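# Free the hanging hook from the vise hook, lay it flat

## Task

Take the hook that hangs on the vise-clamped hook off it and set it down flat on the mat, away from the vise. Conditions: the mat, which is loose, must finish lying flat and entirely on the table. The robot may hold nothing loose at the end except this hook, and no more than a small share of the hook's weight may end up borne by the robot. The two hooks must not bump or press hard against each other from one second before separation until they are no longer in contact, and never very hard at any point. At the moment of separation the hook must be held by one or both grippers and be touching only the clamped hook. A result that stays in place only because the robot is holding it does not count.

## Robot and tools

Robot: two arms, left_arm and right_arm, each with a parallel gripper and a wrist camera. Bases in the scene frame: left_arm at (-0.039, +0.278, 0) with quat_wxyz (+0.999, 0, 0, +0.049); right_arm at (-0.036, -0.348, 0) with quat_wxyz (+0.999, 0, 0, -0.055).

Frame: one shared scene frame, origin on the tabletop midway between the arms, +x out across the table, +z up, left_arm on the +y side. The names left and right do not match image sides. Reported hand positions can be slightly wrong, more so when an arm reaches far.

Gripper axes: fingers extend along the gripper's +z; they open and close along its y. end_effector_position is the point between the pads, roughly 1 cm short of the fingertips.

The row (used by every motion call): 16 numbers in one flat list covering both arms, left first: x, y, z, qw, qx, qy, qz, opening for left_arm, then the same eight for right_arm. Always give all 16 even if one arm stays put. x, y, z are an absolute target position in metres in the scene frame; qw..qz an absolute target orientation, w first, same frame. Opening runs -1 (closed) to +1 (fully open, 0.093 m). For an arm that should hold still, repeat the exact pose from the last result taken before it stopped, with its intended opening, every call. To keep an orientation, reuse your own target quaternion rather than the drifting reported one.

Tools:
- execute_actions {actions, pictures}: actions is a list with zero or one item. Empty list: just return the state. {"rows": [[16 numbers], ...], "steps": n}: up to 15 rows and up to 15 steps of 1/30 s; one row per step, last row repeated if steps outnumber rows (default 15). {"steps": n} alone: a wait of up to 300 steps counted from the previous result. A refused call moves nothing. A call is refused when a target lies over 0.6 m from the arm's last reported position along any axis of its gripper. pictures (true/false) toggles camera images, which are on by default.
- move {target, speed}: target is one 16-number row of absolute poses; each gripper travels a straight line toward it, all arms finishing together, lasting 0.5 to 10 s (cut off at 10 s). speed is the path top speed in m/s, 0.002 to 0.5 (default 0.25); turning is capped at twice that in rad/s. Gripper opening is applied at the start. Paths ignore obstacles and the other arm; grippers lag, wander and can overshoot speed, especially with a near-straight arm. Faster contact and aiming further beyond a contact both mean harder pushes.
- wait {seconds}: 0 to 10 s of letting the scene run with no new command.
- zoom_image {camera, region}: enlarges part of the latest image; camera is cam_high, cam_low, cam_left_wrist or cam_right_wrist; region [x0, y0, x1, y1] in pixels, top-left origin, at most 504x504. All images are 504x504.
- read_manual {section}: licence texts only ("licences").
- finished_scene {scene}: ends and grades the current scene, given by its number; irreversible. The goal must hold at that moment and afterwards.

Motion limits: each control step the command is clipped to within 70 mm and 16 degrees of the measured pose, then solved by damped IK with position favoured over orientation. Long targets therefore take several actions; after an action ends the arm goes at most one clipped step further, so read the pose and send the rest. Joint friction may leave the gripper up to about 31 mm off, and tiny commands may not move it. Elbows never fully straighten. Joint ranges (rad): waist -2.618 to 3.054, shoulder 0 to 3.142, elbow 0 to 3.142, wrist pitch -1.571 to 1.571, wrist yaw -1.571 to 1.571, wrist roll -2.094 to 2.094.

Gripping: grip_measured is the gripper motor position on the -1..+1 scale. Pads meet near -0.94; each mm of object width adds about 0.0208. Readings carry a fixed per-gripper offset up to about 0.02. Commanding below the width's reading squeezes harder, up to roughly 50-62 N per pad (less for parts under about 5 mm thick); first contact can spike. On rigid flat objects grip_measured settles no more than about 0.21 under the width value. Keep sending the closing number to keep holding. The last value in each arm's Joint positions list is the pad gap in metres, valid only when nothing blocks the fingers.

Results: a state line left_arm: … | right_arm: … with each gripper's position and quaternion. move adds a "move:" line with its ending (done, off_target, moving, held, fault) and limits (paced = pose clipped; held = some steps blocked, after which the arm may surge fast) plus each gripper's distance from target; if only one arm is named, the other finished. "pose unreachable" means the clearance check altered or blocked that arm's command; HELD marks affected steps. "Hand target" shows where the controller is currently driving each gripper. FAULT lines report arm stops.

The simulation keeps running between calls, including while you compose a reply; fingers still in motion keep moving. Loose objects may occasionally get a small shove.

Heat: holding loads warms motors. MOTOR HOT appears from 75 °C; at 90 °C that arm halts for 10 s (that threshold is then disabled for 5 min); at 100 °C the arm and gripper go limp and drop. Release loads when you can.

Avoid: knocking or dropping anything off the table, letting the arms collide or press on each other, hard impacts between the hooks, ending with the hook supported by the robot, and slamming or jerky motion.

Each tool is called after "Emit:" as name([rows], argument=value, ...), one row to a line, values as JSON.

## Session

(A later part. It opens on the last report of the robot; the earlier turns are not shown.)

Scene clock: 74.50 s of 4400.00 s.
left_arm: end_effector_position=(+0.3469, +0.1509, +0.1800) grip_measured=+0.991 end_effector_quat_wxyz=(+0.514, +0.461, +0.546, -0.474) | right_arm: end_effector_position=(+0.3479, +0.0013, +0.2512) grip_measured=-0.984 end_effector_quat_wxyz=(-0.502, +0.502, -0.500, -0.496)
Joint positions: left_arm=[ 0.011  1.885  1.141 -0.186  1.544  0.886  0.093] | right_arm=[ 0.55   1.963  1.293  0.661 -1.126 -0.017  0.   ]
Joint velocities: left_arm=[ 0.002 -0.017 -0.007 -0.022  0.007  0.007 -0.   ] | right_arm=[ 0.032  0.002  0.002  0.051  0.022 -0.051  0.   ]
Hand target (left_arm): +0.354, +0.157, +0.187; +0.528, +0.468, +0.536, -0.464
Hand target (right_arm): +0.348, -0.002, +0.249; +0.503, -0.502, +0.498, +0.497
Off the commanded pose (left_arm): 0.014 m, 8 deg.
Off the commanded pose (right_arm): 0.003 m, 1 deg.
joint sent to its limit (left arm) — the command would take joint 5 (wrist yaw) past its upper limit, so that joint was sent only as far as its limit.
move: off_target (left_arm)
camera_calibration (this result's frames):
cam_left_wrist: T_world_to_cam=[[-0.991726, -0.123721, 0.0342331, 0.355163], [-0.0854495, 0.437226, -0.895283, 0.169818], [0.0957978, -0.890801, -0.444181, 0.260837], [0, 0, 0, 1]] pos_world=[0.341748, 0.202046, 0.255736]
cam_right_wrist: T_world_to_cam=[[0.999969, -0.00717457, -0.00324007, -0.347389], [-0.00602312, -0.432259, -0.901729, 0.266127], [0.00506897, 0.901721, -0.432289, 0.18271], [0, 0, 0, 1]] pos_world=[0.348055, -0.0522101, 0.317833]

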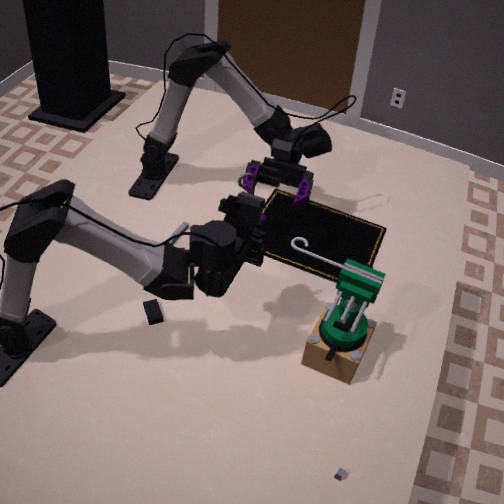

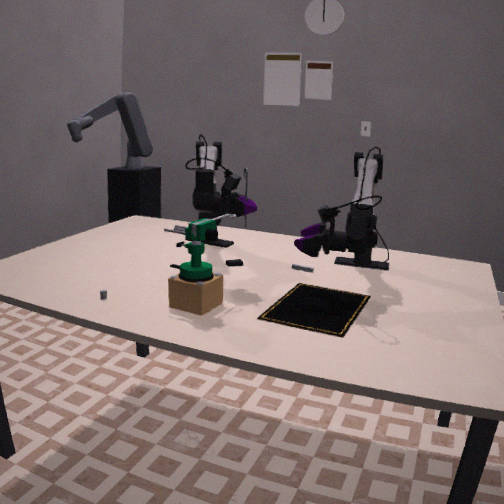

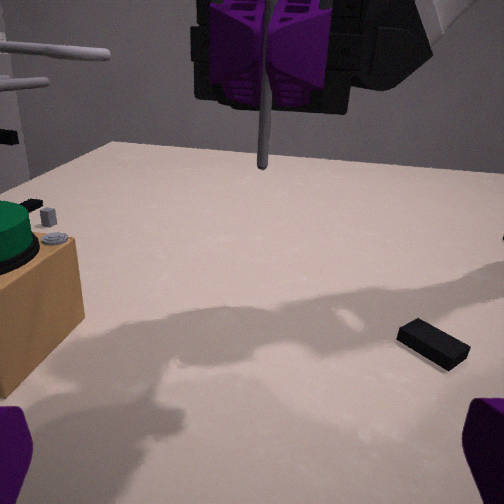

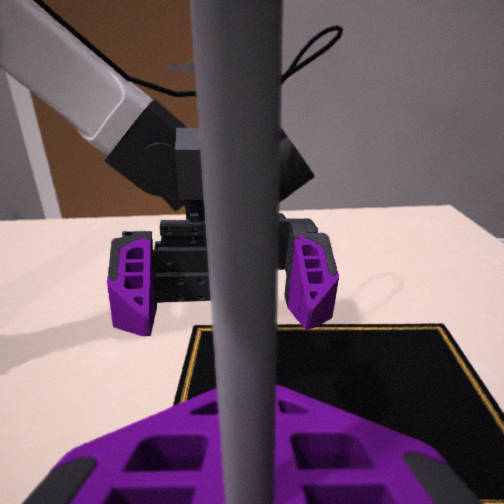

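Emit:
move(target=[0.30,0.09,0.19,0.612,0.354,0.612,-0.354,1, 0.35,0.0,0.25,0.5,-0.5,0.5,0.5,-1], speed=0.12)

Emit:
move(target=[0.35,0.0,0.19,0.612,0.354,0.612,-0.354,1, 0.35,0.0,0.25,0.5,-0.5,0.5,0.5,-1], speed=0.05)

Scene clock: 79.37 s of 4400.00 s.
left_arm: end_effector_position=(+0.3066, +0.0933, +0.1987) grip_measured=+0.991 end_effector_quat_wxyz=(+0.621, +0.350, +0.606, -0.352) | right_arm: end_effector_position=(+0.3477, +0.0013, +0.2515) grip_measured=-0.984 end_effector_quat_wxyz=(-0.502, +0.502, -0.500, -0.497)
Joint positions: left_arm=[-0.249  1.559  0.499  1.091  0.888 -0.015  0.093] | right_arm=[ 0.55   1.963  1.293  0.663 -1.127 -0.012  0.   ]
Joint velocities: left_arm=[ 0.007  0.007 -0.007  0.051 -0.007 -0.022  0.   ] | right_arm=[-0.007 -0.012 -0.002  0.051 -0.007 -0.037  0.   ]
Hand target (left_arm): +0.302, +0.090, +0.192; +0.616, +0.347, +0.610, -0.357
Hand target (right_arm): +0.350, +0.000, +0.250; +0.500, -0.500, +0.500, +0.500
Off the commanded pose (left_arm): 0.011 m, 1 deg.
Off the commanded pose (right_arm): 0.003 m, 0 deg.
move: off_target (left_arm)
camera_calibration (this result's frames):
cam_left_wrist: T_world_to_cam=[[-0.862523, -0.505677, -0.0186014, 0.313936], [-0.191376, 0.360015, -0.913107, 0.251544], [0.468434, -0.784016, -0.407295, 0.0901804], [0, 0, 0, 1]] pos_world=[0.276672, 0.138893, 0.272256]
cam_right_wrist: T_world_to_cam=[[0.999967, -0.00565926, -0.00575916, -0.346501], [-0.00763706, -0.431365, -0.902145, 0.267095], [0.00262117, 0.90216, -0.431394, 0.183481], [0, 0, 0, 1]] pos_world=[0.348049, -0.0522745, 0.318116]

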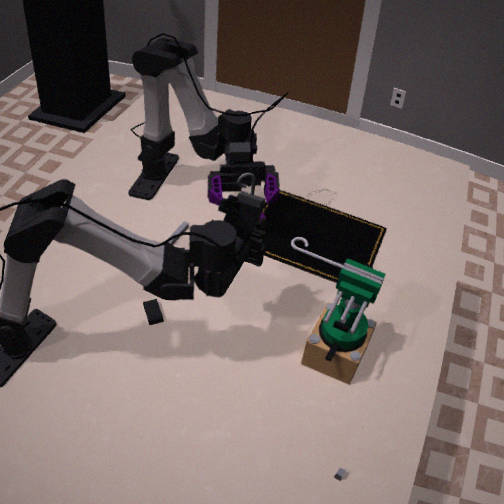

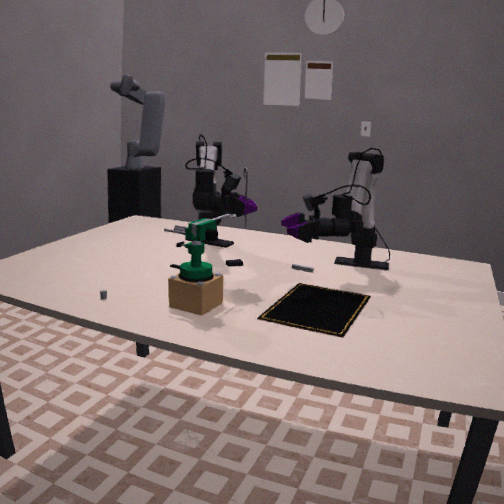

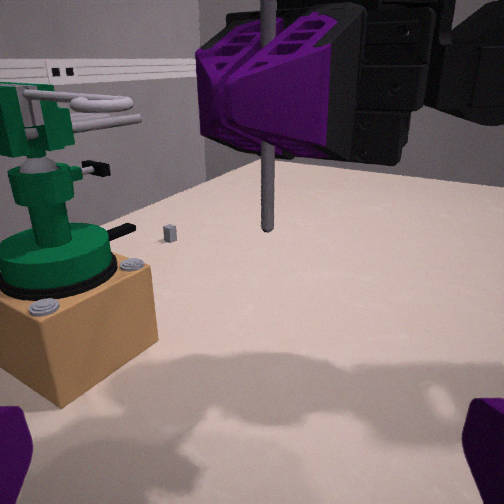

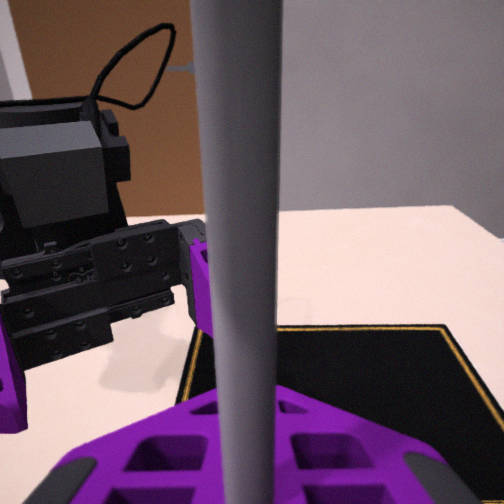

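Scene clock: 81.73 s of 4400.00 s.
left_arm: end_effector_position=(+0.3465, +0.0063, +0.1840) grip_measured=+0.991 end_effector_quat_wxyz=(+0.604, +0.348, +0.621, -0.359) | right_arm: end_effector_position=(+0.3477, +0.0013, +0.2515) grip_measured=-0.984 end_effector_quat_wxyz=(-0.502, +0.502, -0.500, -0.497)
Joint positions: left_arm=[-0.494  1.796  0.743  1.036  0.651 -0.015  0.093] | right_arm=[ 0.55   1.963  1.293  0.663 -1.127 -0.012  0.   ]
Joint velocities: left_arm=[ 0.012  0.012  0.002  0.037 -0.022 -0.051  0.001] | right_arm=[ 0.007  0.012 -0.002 -0.037  0.007 -0.022  0.   ]
Hand target (left_arm): +0.351, +0.000, +0.192; +0.612, +0.353, +0.612, -0.356
Hand target (right_arm): +0.350, +0.000, +0.250; +0.500, -0.500, +0.500, +0.500
Off the commanded pose (left_arm): 0.009 m, 2 deg.
Off the commanded pose (right_arm): 0.003 m, 0 deg.
move: done
camera_calibration (this result's frames):
cam_left_wrist: T_world_to_cam=[[-0.866763, -0.49846, 0.0160773, 0.299152], [-0.230696, 0.372155, -0.899044, 0.287997], [0.442155, -0.782967, -0.437563, 0.0119376], [0, 0, 0, 1]] pos_world=[0.320456, 0.0512828, 0.259336]
cam_right_wrist: T_world_to_cam=[[0.999967, -0.00565926, -0.00575916, -0.346501], [-0.00763706, -0.431365, -0.902145, 0.267095], [0.00262117, 0.90216, -0.431394, 0.183481], [0, 0, 0, 1]] pos_world=[0.348049, -0.0522745, 0.318116]

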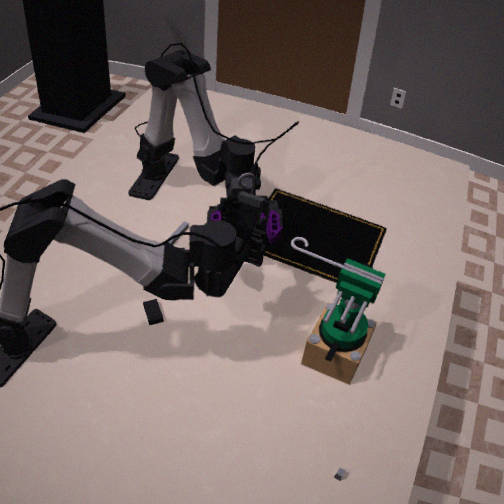

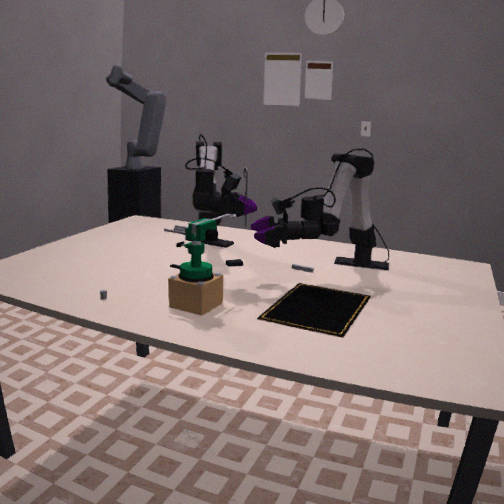

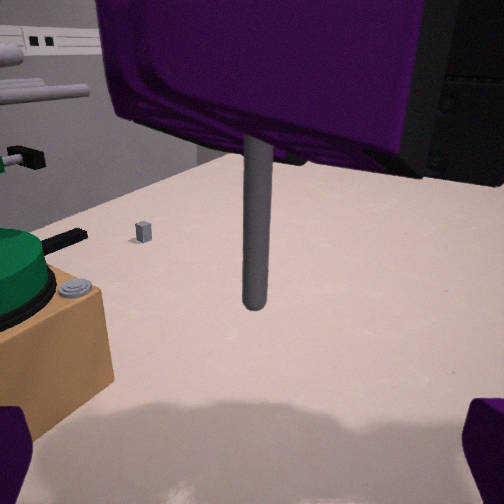

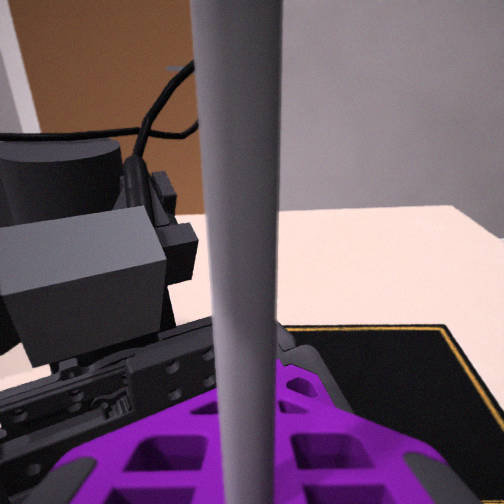

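Emit:
move(target=[0.368,-0.03,0.233,0.612,0.354,0.612,-0.354,1, 0.35,0.0,0.27,0.5,-0.5,0.5,0.5,-1], speed=0.04)

Scene clock: 85.37 s of 4400.00 s.
left_arm: end_effector_position=(+0.3670, -0.0236, +0.2140) grip_measured=+0.991 end_effector_quat_wxyz=(+0.596, +0.348, +0.629, -0.357) | right_arm: end_effector_position=(+0.3495, +0.0022, +0.2520) grip_measured=-0.984 end_effector_quat_wxyz=(-0.491, +0.498, -0.510, -0.501)
Joint positions: left_arm=[-0.55   1.796  0.929  0.826  0.593 -0.012  0.093] | right_arm=[ 0.55   1.963  1.314  0.612 -1.127 -0.011  0.   ]
Joint velocities: left_arm=[-0.007  0.012 -0.002 -0.11  -0.022 -0.022 -0.   ] | right_arm=[-0.002 -0.007 -0.022 -0.022 -0.037 -0.081  0.   ]
Hand target (left_arm): +0.367, -0.029, +0.234; +0.612, +0.353, +0.612, -0.355
Hand target (right_arm): +0.350, -0.000, +0.270; +0.500, -0.500, +0.500, +0.500
Off the commanded pose (left_arm): 0.020 m, 3 deg.
Off the commanded pose (right_arm): 0.018 m, 2 deg.
move: off_target (left_arm, right_arm)
camera_calibration (this result's frames):
cam_left_wrist: T_world_to_cam=[[-0.86525, -0.500644, 0.0264201, 0.298696], [-0.248711, 0.38289, -0.889684, 0.335706], [0.435299, -0.77637, -0.455812, -0.000837116], [0, 0, 0, 1]] pos_world=[0.342305, 0.0203519, 0.290399]
cam_right_wrist: T_world_to_cam=[[0.999402, -0.005926, -0.0340759, -0.341021], [-0.0331748, -0.442927, -0.895943, 0.275262], [-0.0097838, 0.896538, -0.442859, 0.190105], [0, 0, 0, 1]] pos_world=[0.351809, -0.0505359, 0.319188]

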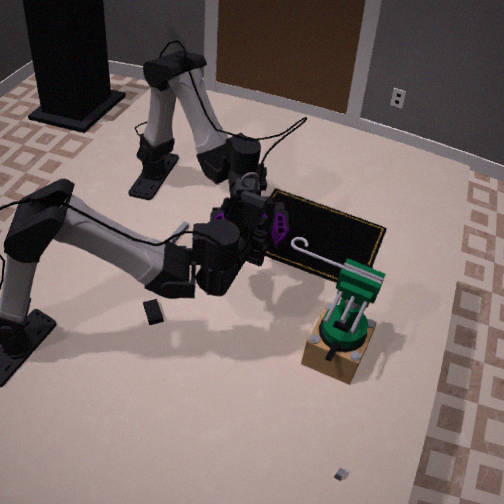

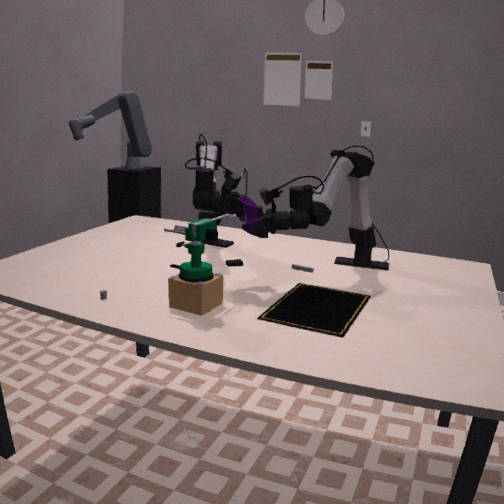

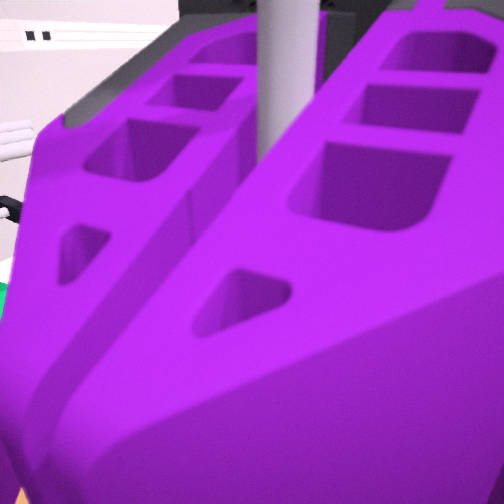

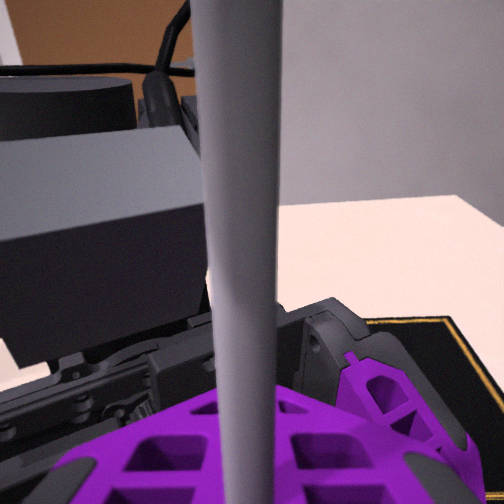

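Emit:
move(target=[0.30,0.09,0.22,0.612,0.354,0.612,-0.354,1, 0.35,0.0,0.17,0.5,-0.5,0.5,0.5,-1], speed=0.06)

Emit:
move(target=[0.34,0.02,0.235,0.612,0.354,0.612,-0.354,1, 0.35,0.0,0.17,0.5,-0.5,0.5,0.5,-1], speed=0.05)

Scene clock: 89.00 s of 4400.00 s.
left_arm: end_effector_position=(+0.3031, +0.0848, +0.2154) grip_measured=+0.991 end_effector_quat_wxyz=(+0.603, +0.352, +0.620, -0.358) | right_arm: end_effector_position=(+0.3520, +0.0033, +0.1819) grip_measured=-0.984 end_effector_quat_wxyz=(-0.508, +0.504, -0.494, -0.495)
Joint positions: left_arm=[-0.278  1.458  0.552  0.881  0.873 -0.001  0.093] | right_arm=[ 0.55   2.123  1.205  0.931 -1.127 -0.011  0.   ]
Joint velocities: left_arm=[0.007 0.012 0.007 0.081 0.022 0.007 0.001] | right_arm=[-0.007  0.002  0.007  0.037 -0.037  0.007  0.   ]
Hand target (left_arm): +0.299, +0.089, +0.218; +0.611, +0.356, +0.613, -0.352
Hand target (right_arm): +0.350, +0.000, +0.171; +0.500, -0.500, +0.500, +0.500
Off the commanded pose (left_arm): 0.008 m, 1 deg.
Off the commanded pose (right_arm): 0.013 m, 1 deg.
move: off_target (right_arm)
camera_calibration (this result's frames):
cam_left_wrist: T_world_to_cam=[[-0.869348, -0.494079, 0.0109863, 0.301669], [-0.225809, 0.377348, -0.898119, 0.274944], [0.439596, -0.783259, -0.439615, 0.107596], [0, 0, 0, 1]] pos_world=[0.277041, 0.129575, 0.290919]
cam_right_wrist: T_world_to_cam=[[0.999927, -0.00567795, 0.010643, -0.354204], [0.00723326, -0.423856, -0.905701, 0.200572], [0.00965362, 0.905712, -0.423784, 0.147705], [0, 0, 0, 1]] pos_world=[0.351302, -0.0507754, 0.248023]

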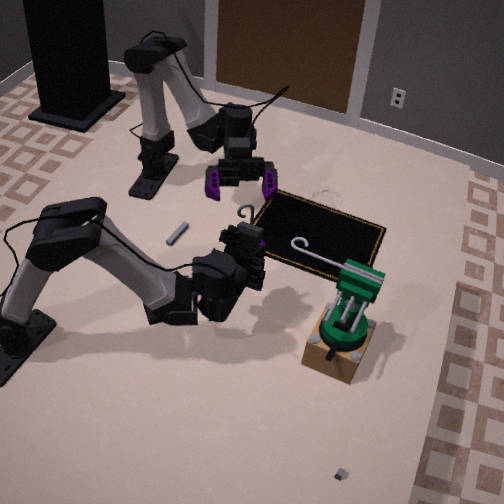

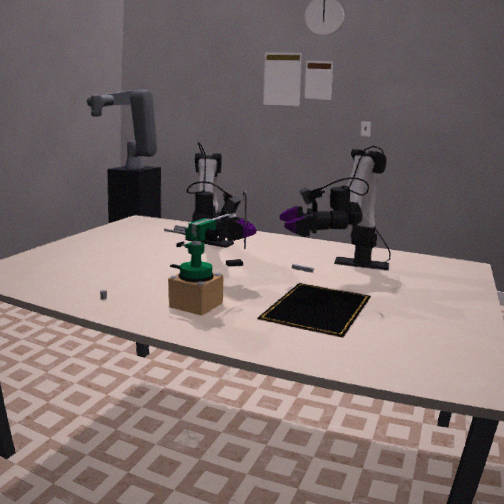

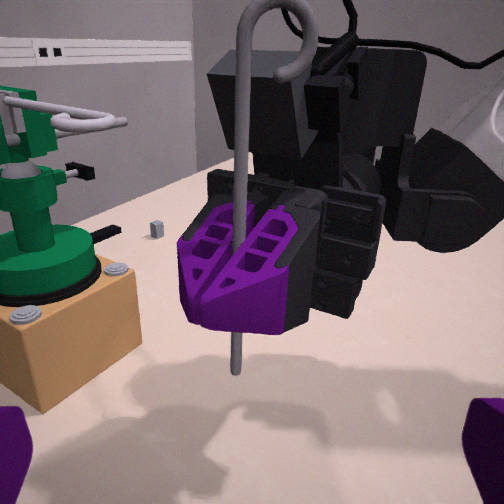

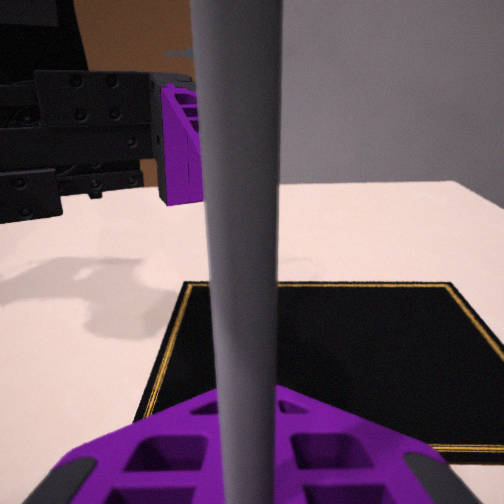

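Scene clock: 90.83 s of 4400.00 s.
left_arm: end_effector_position=(+0.3362, +0.0263, +0.2282) grip_measured=+0.991 end_effector_quat_wxyz=(+0.607, +0.352, +0.618, -0.355) | right_arm: end_effector_position=(+0.3520, +0.0033, +0.1827) grip_measured=-0.984 end_effector_quat_wxyz=(-0.509, +0.504, -0.492, -0.494)
Joint positions: left_arm=[-0.447  1.607  0.75   0.84   0.697 -0.001  0.093] | right_arm=[ 0.55   2.123  1.205  0.937 -1.127 -0.011  0.   ]
Joint velocities: left_arm=[-0.007 -0.002  0.002 -0.022 -0.051  0.095 -0.   ] | right_arm=[ 0.007 -0.007  0.007  0.007 -0.066  0.007  0.   ]
Hand target (left_arm): +0.340, +0.021, +0.236; +0.612, +0.353, +0.612, -0.355
Hand target (right_arm): +0.350, +0.000, +0.170; +0.500, -0.500, +0.500, +0.500
Off the commanded pose (left_arm): 0.010 m, 1 deg.
Off the commanded pose (right_arm): 0.013 m, 2 deg.
move: off_target (right_arm)
camera_calibration (this result's frames):
cam_left_wrist: T_world_to_cam=[[-0.866586, -0.499023, 0.00223379, 0.302606], [-0.219518, 0.37718, -0.899749, 0.314232], [0.448152, -0.7802, -0.436403, 0.049166], [0, 0, 0, 1]] pos_world=[0.30918, 0.0708448, 0.30351]
cam_right_wrist: T_world_to_cam=[[0.999864, -0.0057077, 0.0154593, -0.355059], [0.0116098, -0.42179, -0.906619, 0.199898], [0.0116953, 0.906675, -0.421667, 0.146932], [0, 0, 0, 1]] pos_world=[0.350971, -0.0509312, 0.248676]

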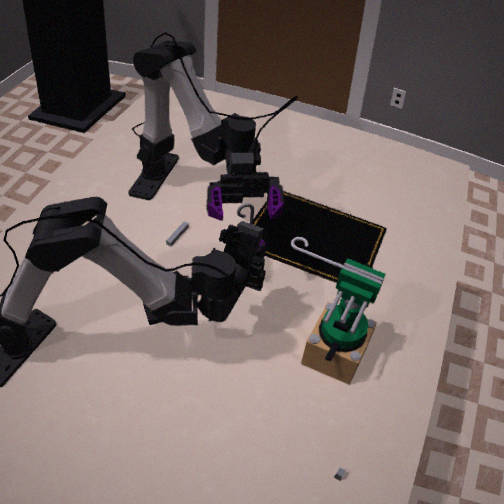

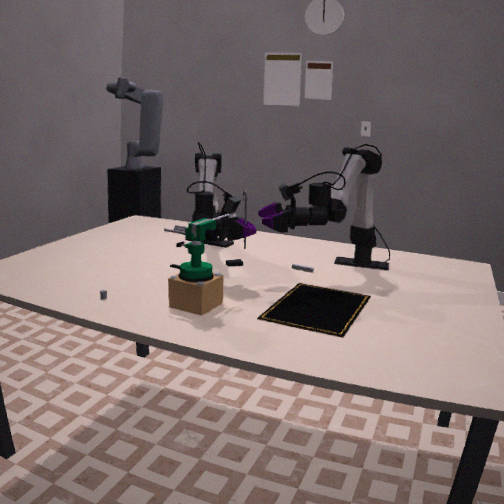

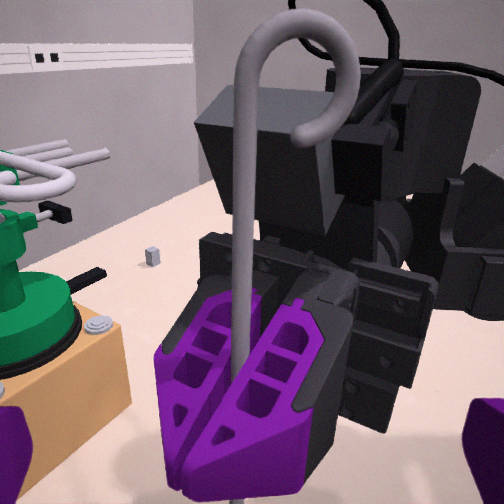

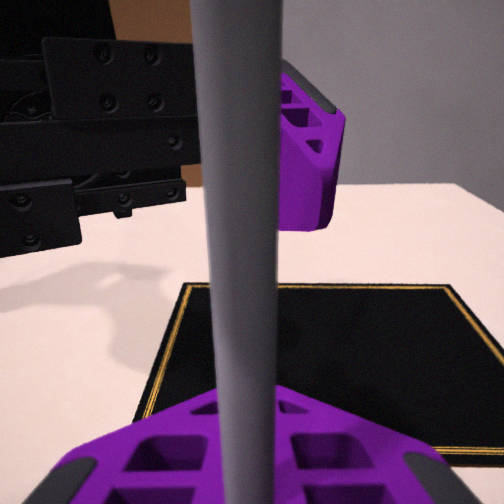

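Emit:
move(target=[0.372,-0.036,0.24,0.612,0.354,0.612,-0.354,1, 0.35,0.0,0.17,0.5,-0.5,0.5,0.5,-1], speed=0.04)

Scene clock: 94.53 s of 4400.00 s.
left_arm: end_effector_position=(+0.3694, -0.0289, +0.2323) grip_measured=+0.991 end_effector_quat_wxyz=(+0.605, +0.353, +0.620, -0.354) | right_arm: end_effector_position=(+0.3520, +0.0033, +0.1828) grip_measured=-0.984 end_effector_quat_wxyz=(-0.510, +0.504, -0.492, -0.494)
Joint positions: left_arm=[-0.559  1.78   0.974  0.786  0.585 -0.001  0.093] | right_arm=[ 0.55   2.123  1.205  0.937 -1.127 -0.011  0.   ]
Joint velocities: left_arm=[-0.012 -0.002 -0.002 -0.051  0.007  0.051 -0.001] | right_arm=[-0.002 -0.017  0.007 -0.051 -0.007 -0.051  0.   ]
Hand target (left_arm): +0.372, -0.035, +0.241; +0.612, +0.353, +0.612, -0.355
Hand target (right_arm): +0.350, +0.000, +0.170; +0.500, -0.500, +0.500, +0.500
Off the commanded pose (left_arm): 0.011 m, 1 deg.
Off the commanded pose (right_arm): 0.013 m, 2 deg.
move: off_target (left_arm, right_arm)
camera_calibration (this result's frames):
cam_left_wrist: T_world_to_cam=[[-0.866589, -0.499015, 0.00266968, 0.30373], [-0.221625, 0.38007, -0.898014, 0.346509], [0.447108, -0.778801, -0.439959, -0.0056903], [0, 0, 0, 1]] pos_world=[0.342548, 0.0154364, 0.307855]
cam_right_wrist: T_world_to_cam=[[0.999853, -0.00571285, 0.0161473, -0.355181], [0.0122354, -0.421495, -0.906748, 0.199801], [0.0119861, 0.906813, -0.421363, 0.146822], [0, 0, 0, 1]] pos_world=[0.350924, -0.0509536, 0.24877]

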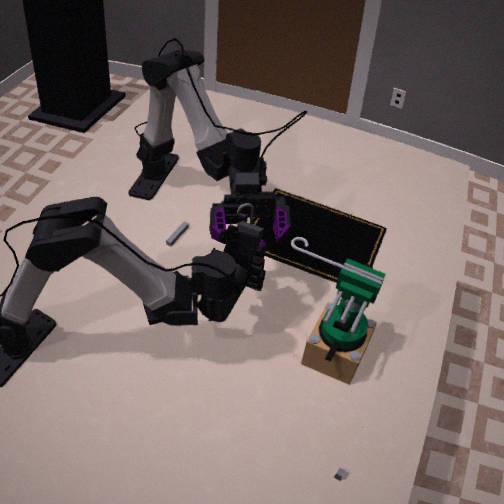

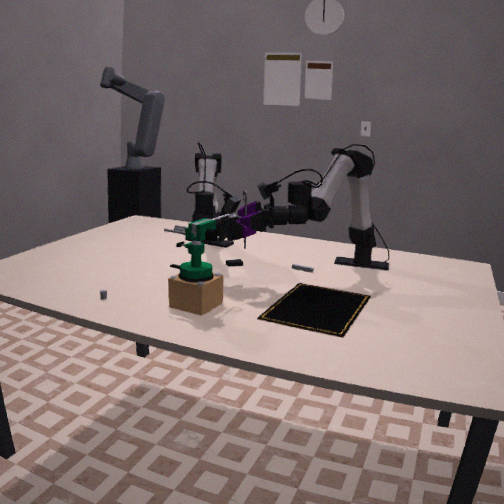

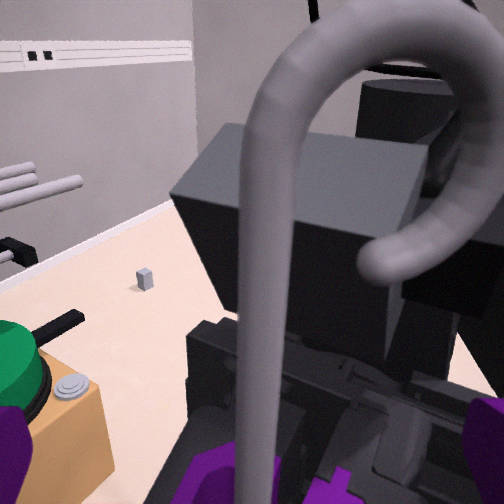

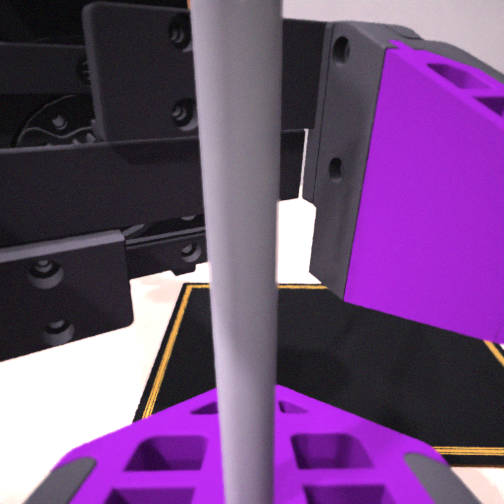

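Looks in position; close left.

Emit:
move(target=[0.3694,-0.0289,0.236,0.612,0.354,0.612,-0.354,-1, 0.352,0.0033,0.18,0.5,-0.5,0.5,0.5,-1], speed=0.03)

Scene clock: 95.97 s of 4400.00 s.
left_arm: end_effector_position=(+0.3695, -0.0288, +0.2315) grip_measured=-0.988 end_effector_quat_wxyz=(+0.606, +0.356, +0.619, -0.350) | right_arm: end_effector_position=(+0.3517, +0.0034, +0.1814) grip_measured=-0.984 end_effector_quat_wxyz=(-0.503, +0.501, -0.497, -0.499)
Joint positions: left_arm=[-0.559  1.78   0.974  0.782  0.584  0.012  0.   ] | right_arm=[ 0.55   2.123  1.205  0.928 -1.129 -0.     0.   ]
Joint velocities: left_arm=[-0.007  0.007 -0.017  0.051  0.051 -0.022  0.   ] | right_arm=[ 0.002  0.002  0.007  0.022  0.022 -0.007  0.   ]
Hand target (left_arm): +0.369, -0.029, +0.236; +0.612, +0.354, +0.612, -0.354
Hand target (right_arm): +0.352, +0.003, +0.180; +0.500, -0.500, +0.500, +0.500
Off the commanded pose (left_arm): 0.004 m, 1 deg.
Off the commanded pose (right_arm): 0.001 m, 1 deg.
move: done
camera_calibration (this result's frames):
cam_left_wrist: T_world_to_cam=[[-0.866303, -0.499458, -0.00781901, 0.30616], [-0.215114, 0.387148, -0.896572, 0.343231], [0.450827, -0.775021, -0.442828, -0.00663841], [0, 0, 0, 1]] pos_world=[0.342054, 0.014888, 0.307185]
cam_right_wrist: T_world_to_cam=[[0.999985, -0.00409364, -0.00350965, -0.351405], [-0.00491716, -0.425176, -0.905097, 0.204287], [0.00221292, 0.905101, -0.42519, 0.150365], [0, 0, 0, 1]] pos_world=[0.352072, -0.0506761, 0.2476]

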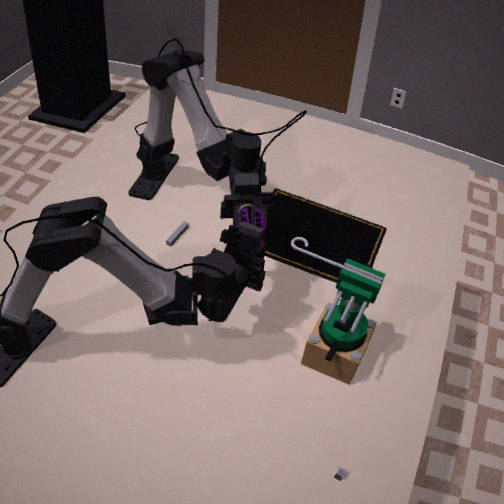

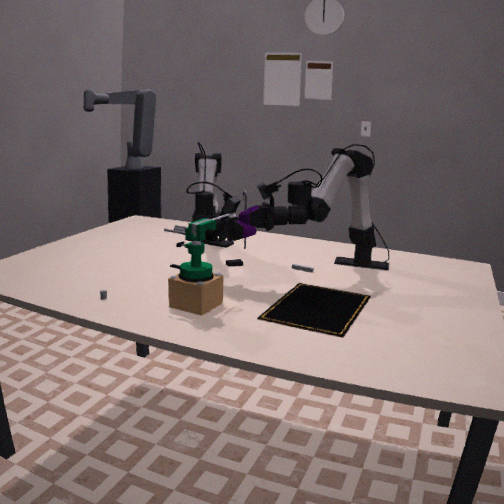

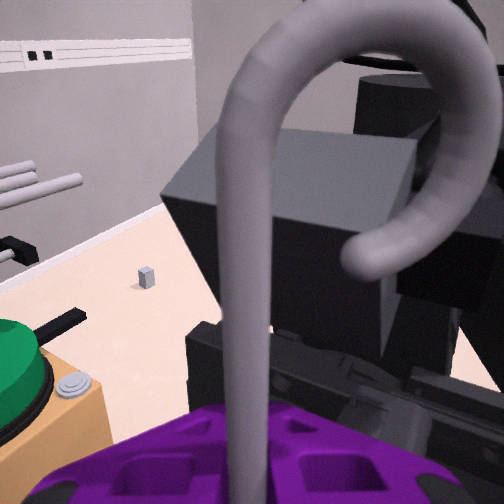

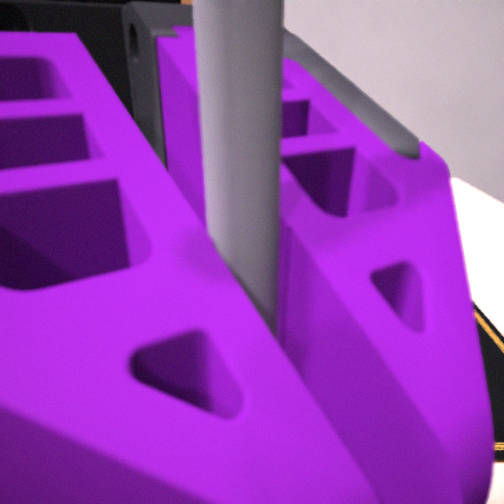

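Gripped by left. Release right and withdraw.

Emit:
move(target=[0.3695,-0.0288,0.236,0.612,0.354,0.612,-0.354,-1, 0.352,0.0033,0.18,0.5,-0.5,0.5,0.5,1], speed=0.03)

Emit:
move(target=[0.3695,-0.0288,0.236,0.612,0.354,0.612,-0.354,-1, 0.30,-0.2,0.18,0.5,-0.5,0.5,0.5,1], speed=0.12)

Scene clock: 97.53 s of 4400.00 s.
left_arm: end_effector_position=(+0.3695, -0.0288, +0.2306) grip_measured=-0.988 end_effector_quat_wxyz=(+0.605, +0.356, +0.621, -0.351) | right_arm: end_effector_position=(+0.3517, +0.0034, +0.1814) grip_measured=+0.999 end_effector_quat_wxyz=(-0.503, +0.501, -0.497, -0.499)
Joint positions: left_arm=[-0.559  1.78   0.974  0.778  0.584  0.01   0.   ] | right_arm=[ 0.55   2.123  1.205  0.928 -1.129  0.     0.093]
Joint velocities: left_arm=[-0.007 -0.002 -0.017  0.066 -0.007  0.051  0.   ] | right_arm=[ 0.012  0.002 -0.002 -0.066  0.007 -0.037 -0.001]
Hand target (left_arm): +0.369, -0.029, +0.236; +0.612, +0.354, +0.612, -0.354
Hand target (right_arm): +0.352, +0.003, +0.180; +0.500, -0.500, +0.500, +0.500
Off the commanded pose (left_arm): 0.005 m, 1 deg.
Off the commanded pose (right_arm): 0.001 m, 1 deg.
move: done
camera_calibration (this result's frames):
cam_left_wrist: T_world_to_cam=[[-0.866316, -0.49948, -0.00397169, 0.305258], [-0.219675, 0.38813, -0.895041, 0.343776], [0.448596, -0.774516, -0.445967, -0.00545685], [0, 0, 0, 1]] pos_world=[0.342417, 0.0148138, 0.306472]
cam_right_wrist: T_world_to_cam=[[0.999984, -0.00409208, -0.00389112, -0.351336], [-0.00526177, -0.425176, -0.905095, 0.204408], [0.00204932, 0.905102, -0.425191, 0.150423], [0, 0, 0, 1]] pos_world=[0.352097, -0.0506762, 0.2476]

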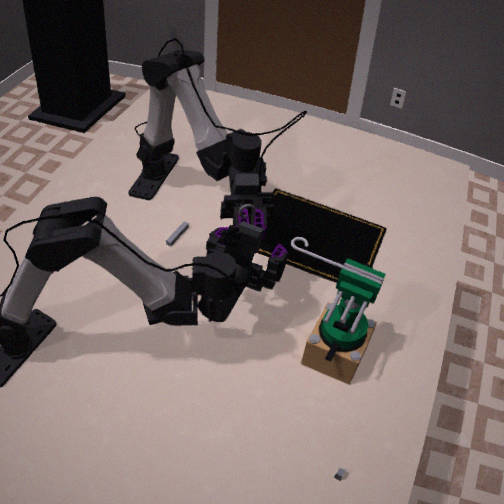

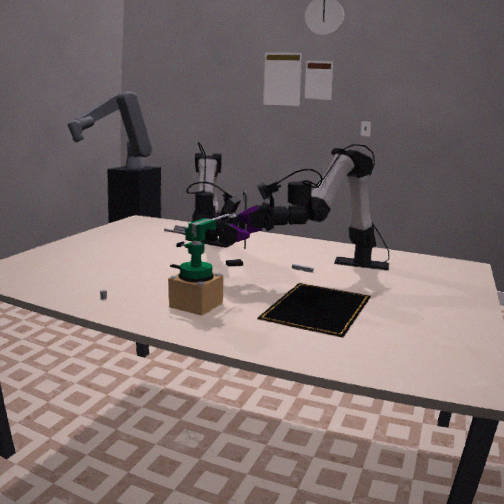

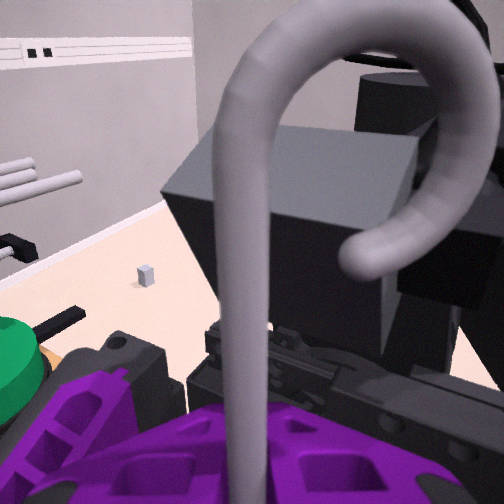

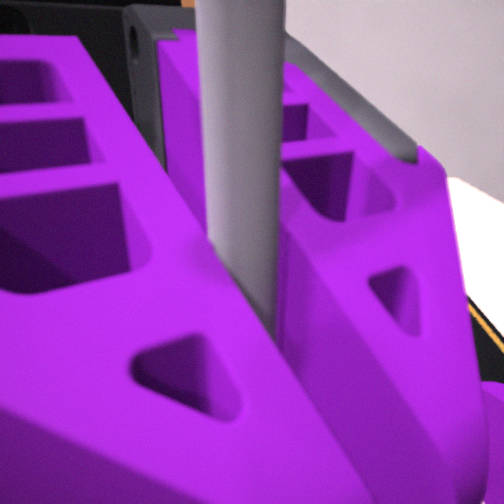

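Scene clock: 99.67 s of 4400.00 s.
left_arm: end_effector_position=(+0.3695, -0.0288, +0.2298) grip_measured=-0.988 end_effector_quat_wxyz=(+0.603, +0.355, +0.622, -0.351) | right_arm: end_effector_position=(+0.3079, -0.1970, +0.1792) grip_measured=+0.999 end_effector_quat_wxyz=(+0.510, -0.483, +0.516, +0.490)
Joint positions: left_arm=[-0.559  1.78   0.974  0.774  0.584  0.009  0.   ] | right_arm=[ 0.058  1.844  0.776  1.032 -1.569 -0.023  0.093]
Joint velocities: left_arm=[ 0.002 -0.007 -0.007  0.007 -0.007 -0.022  0.   ] | right_arm=[ 0.007  0.007  0.007 -0.051  0.037 -0.037 -0.   ]
Hand target (left_arm): +0.369, -0.029, +0.236; +0.612, +0.354, +0.612, -0.354
Hand target (right_arm): +0.301, -0.198, +0.179; +0.512, -0.488, +0.512, +0.488
Off the commanded pose (left_arm): 0.006 m, 2 deg.
Off the commanded pose (right_arm): 0.008 m, 3 deg.
joint sent to its limit (right arm) — the command would take joint 5 (wrist yaw) past its lower limit, so that joint was sent only as far as its limit.
move: off_target (right_arm)
camera_calibration (this result's frames):
cam_left_wrist: T_world_to_cam=[[-0.866317, -0.499493, -0.00109825, 0.30458], [-0.223328, 0.389303, -0.893626, 0.344093], [0.446787, -0.773919, -0.44881, -0.00446447], [0, 0, 0, 1]] pos_world=[0.342703, 0.0147242, 0.305821]
cam_right_wrist: T_world_to_cam=[[0.998098, -0.0559599, -0.0258472, -0.314022], [-0.0473269, -0.427038, -0.902994, 0.129205], [0.0394937, 0.9025, -0.428874, 0.319548], [0, 0, 0, 1]] pos_world=[0.306919, -0.250789, 0.245601]

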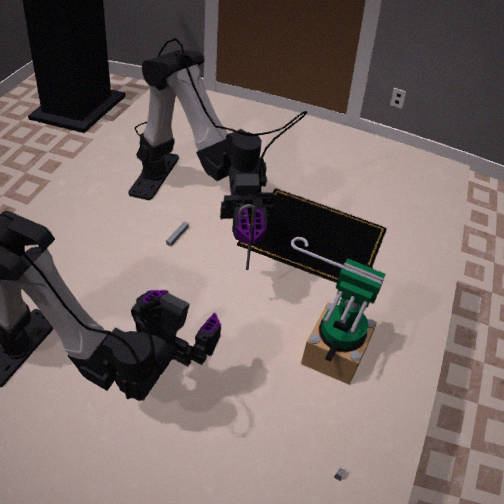

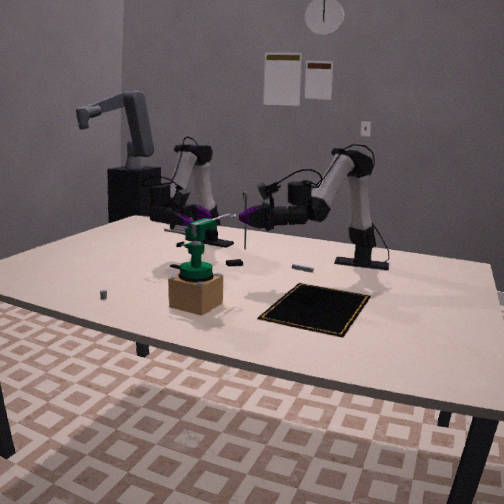

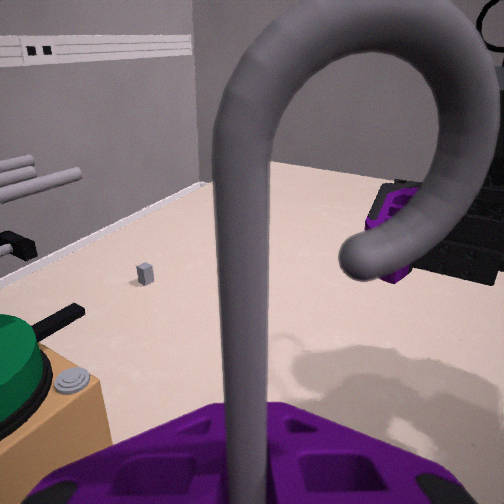

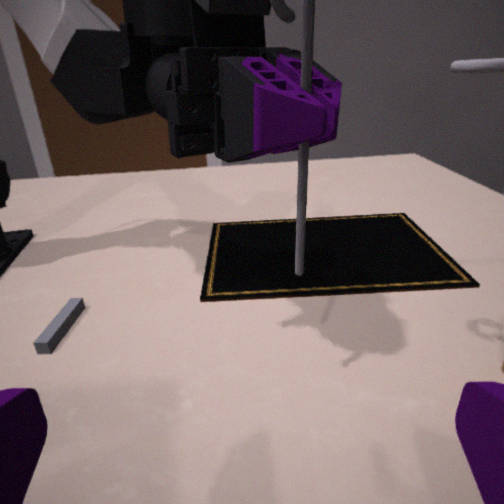

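Emit:
move(target=[0.49,0.24,0.08,0,0,1,0,-1, 0.3079,-0.197,0.1792,0.51,-0.483,0.516,0.49,1], speed=0.15)

Scene clock: 108.27 s of 4400.00 s.
left_arm: end_effector_position=(+0.4805, +0.2365, +0.0716) grip_measured=-0.987 end_effector_quat_wxyz=(+0.053, +0.017, +0.998, +0.003) | right_arm: end_effector_position=(+0.3076, -0.1970, +0.1792) grip_measured=+0.999 end_effector_quat_wxyz=(+0.510, -0.484, +0.516, +0.490)
Joint positions: left_arm=[-0.182  2.697  2.804 -1.573 -0.013 -0.049  0.   ] | right_arm=[ 0.058  1.844  0.776  1.032 -1.57  -0.024  0.093]
Joint velocities: left_arm=[ 0.002 -0.017  0.002  0.066 -0.051  0.051  0.   ] | right_arm=[-0.002 -0.027  0.007  0.007 -0.081  0.007 -0.001]
Hand target (left_arm): +0.484, +0.243, +0.080; +0.066, +0.007, +0.998, +0.006
Hand target (right_arm): +0.308, -0.197, +0.179; +0.510, -0.483, +0.516, +0.490
Off the commanded pose (left_arm): 0.013 m, 6 deg.
Off the commanded pose (right_arm): 0.000 m, 0 deg.
joint sent to its limit (left arm) — the command would take joint 4 (wrist pitch) past its lower limit, so that joint was sent only as far as its limit.
move: off_target (left_arm)
camera_calibration (this result's frames):
cam_left_wrist: T_world_to_cam=[[-0.0434492, -0.999033, -0.0067669, 0.256266], [-0.943885, 0.0388292, 0.327984, 0.465879], [-0.327404, 0.0206378, -0.944659, 0.299809], [0, 0, 0, 1]] pos_world=[0.549029, 0.231741, 0.132151]
cam_right_wrist: T_world_to_cam=[[0.998221, -0.0544383, -0.024322, -0.313776], [-0.045297, -0.42713, -0.903055, 0.128575], [0.0387721, 0.90255, -0.428836, 0.319775], [0, 0, 0, 1]] pos_world=[0.306644, -0.250776, 0.24561]

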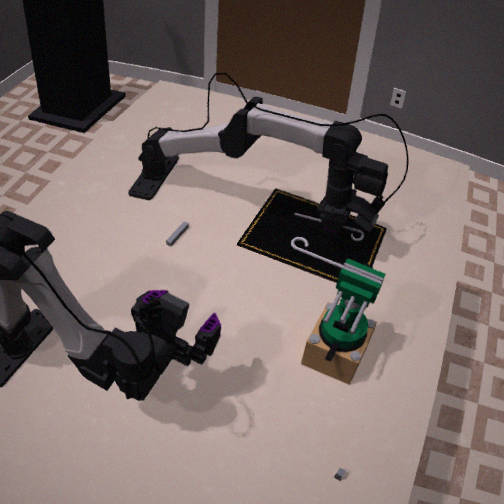

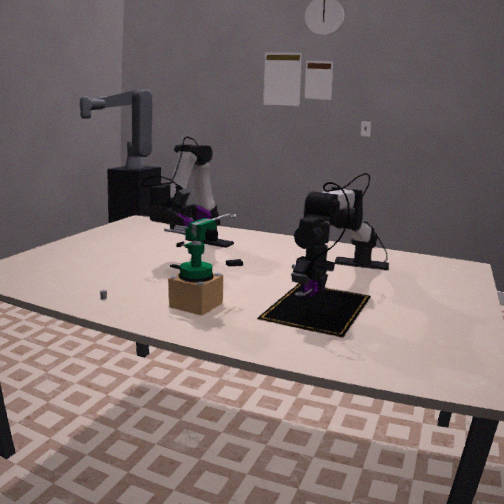

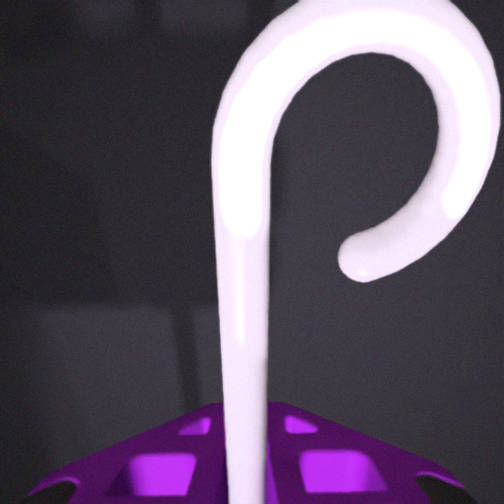

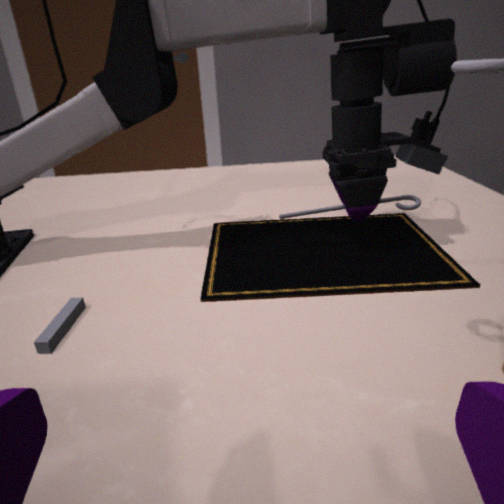

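Emit:
move(target=[0.46,0.21,0.028,0,0,1,0,-1, 0.3079,-0.197,0.1792,0.51,-0.483,0.516,0.49,1], speed=0.05)

Scene clock: 110.27 s of 4400.00 s.
left_arm: end_effector_position=(+0.4619, +0.2184, +0.0280) grip_measured=-0.987 end_effector_quat_wxyz=(-0.004, -0.000, +1.000, +0.005) | right_arm: end_effector_position=(+0.3076, -0.1970, +0.1792) grip_measured=+0.999 end_effector_quat_wxyz=(+0.510, -0.484, +0.516, +0.490)
Joint positions: left_arm=[-0.219  2.693  2.622 -1.51  -0.009 -0.122  0.   ] | right_arm=[ 0.058  1.844  0.776  1.032 -1.57  -0.024  0.093]
Joint velocities: left_arm=[-0.002 -0.007 -0.032 -0.007  0.051 -0.037  0.   ] | right_arm=[-0.012  0.002  0.002  0.037  0.007  0.007 -0.001]
Hand target (left_arm): +0.462, +0.210, +0.028; -0.001, +0.001, +1.000, -0.000
Hand target (right_arm): +0.308, -0.197, +0.179; +0.510, -0.483, +0.516, +0.490
Off the commanded pose (left_arm): 0.009 m, 1 deg.
Off the commanded pose (right_arm): 0.000 m, 0 deg.
move: done
camera_calibration (this result's frames):
cam_left_wrist: T_world_to_cam=[[-0.00860146, -0.999932, -0.00781431, 0.221255], [-0.901307, 0.00436801, 0.43316, 0.448228], [-0.433096, 0.0107689, -0.901283, 0.30264], [0, 0, 0, 1]] pos_world=[0.536966, 0.216023, 0.080339]
cam_right_wrist: T_world_to_cam=[[0.998221, -0.0544383, -0.024322, -0.313776], [-0.045297, -0.42713, -0.903055, 0.128575], [0.0387721, 0.90255, -0.428836, 0.319775], [0, 0, 0, 1]] pos_world=[0.306644, -0.250776, 0.24561]

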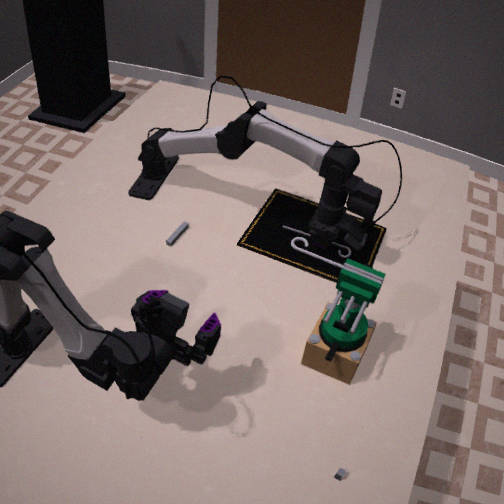

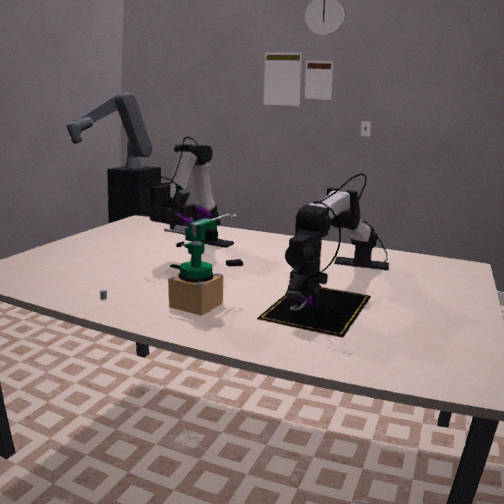

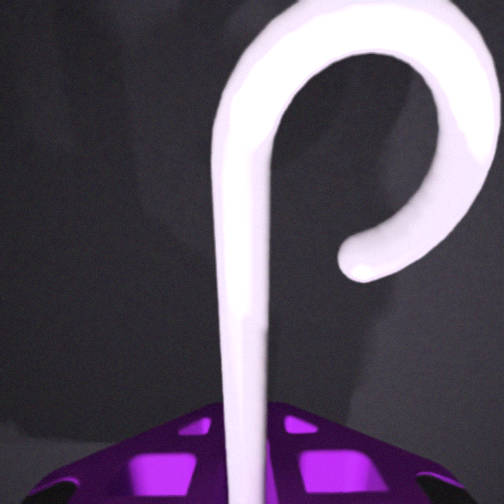

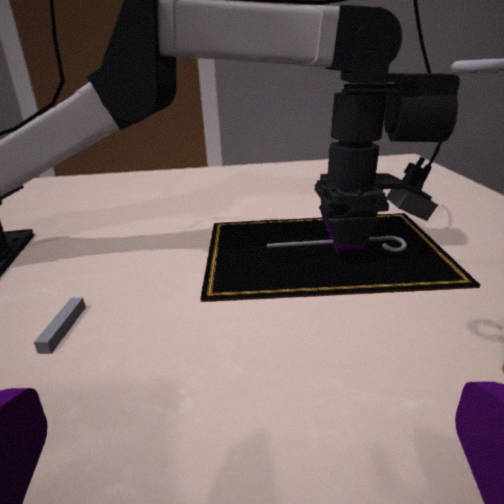

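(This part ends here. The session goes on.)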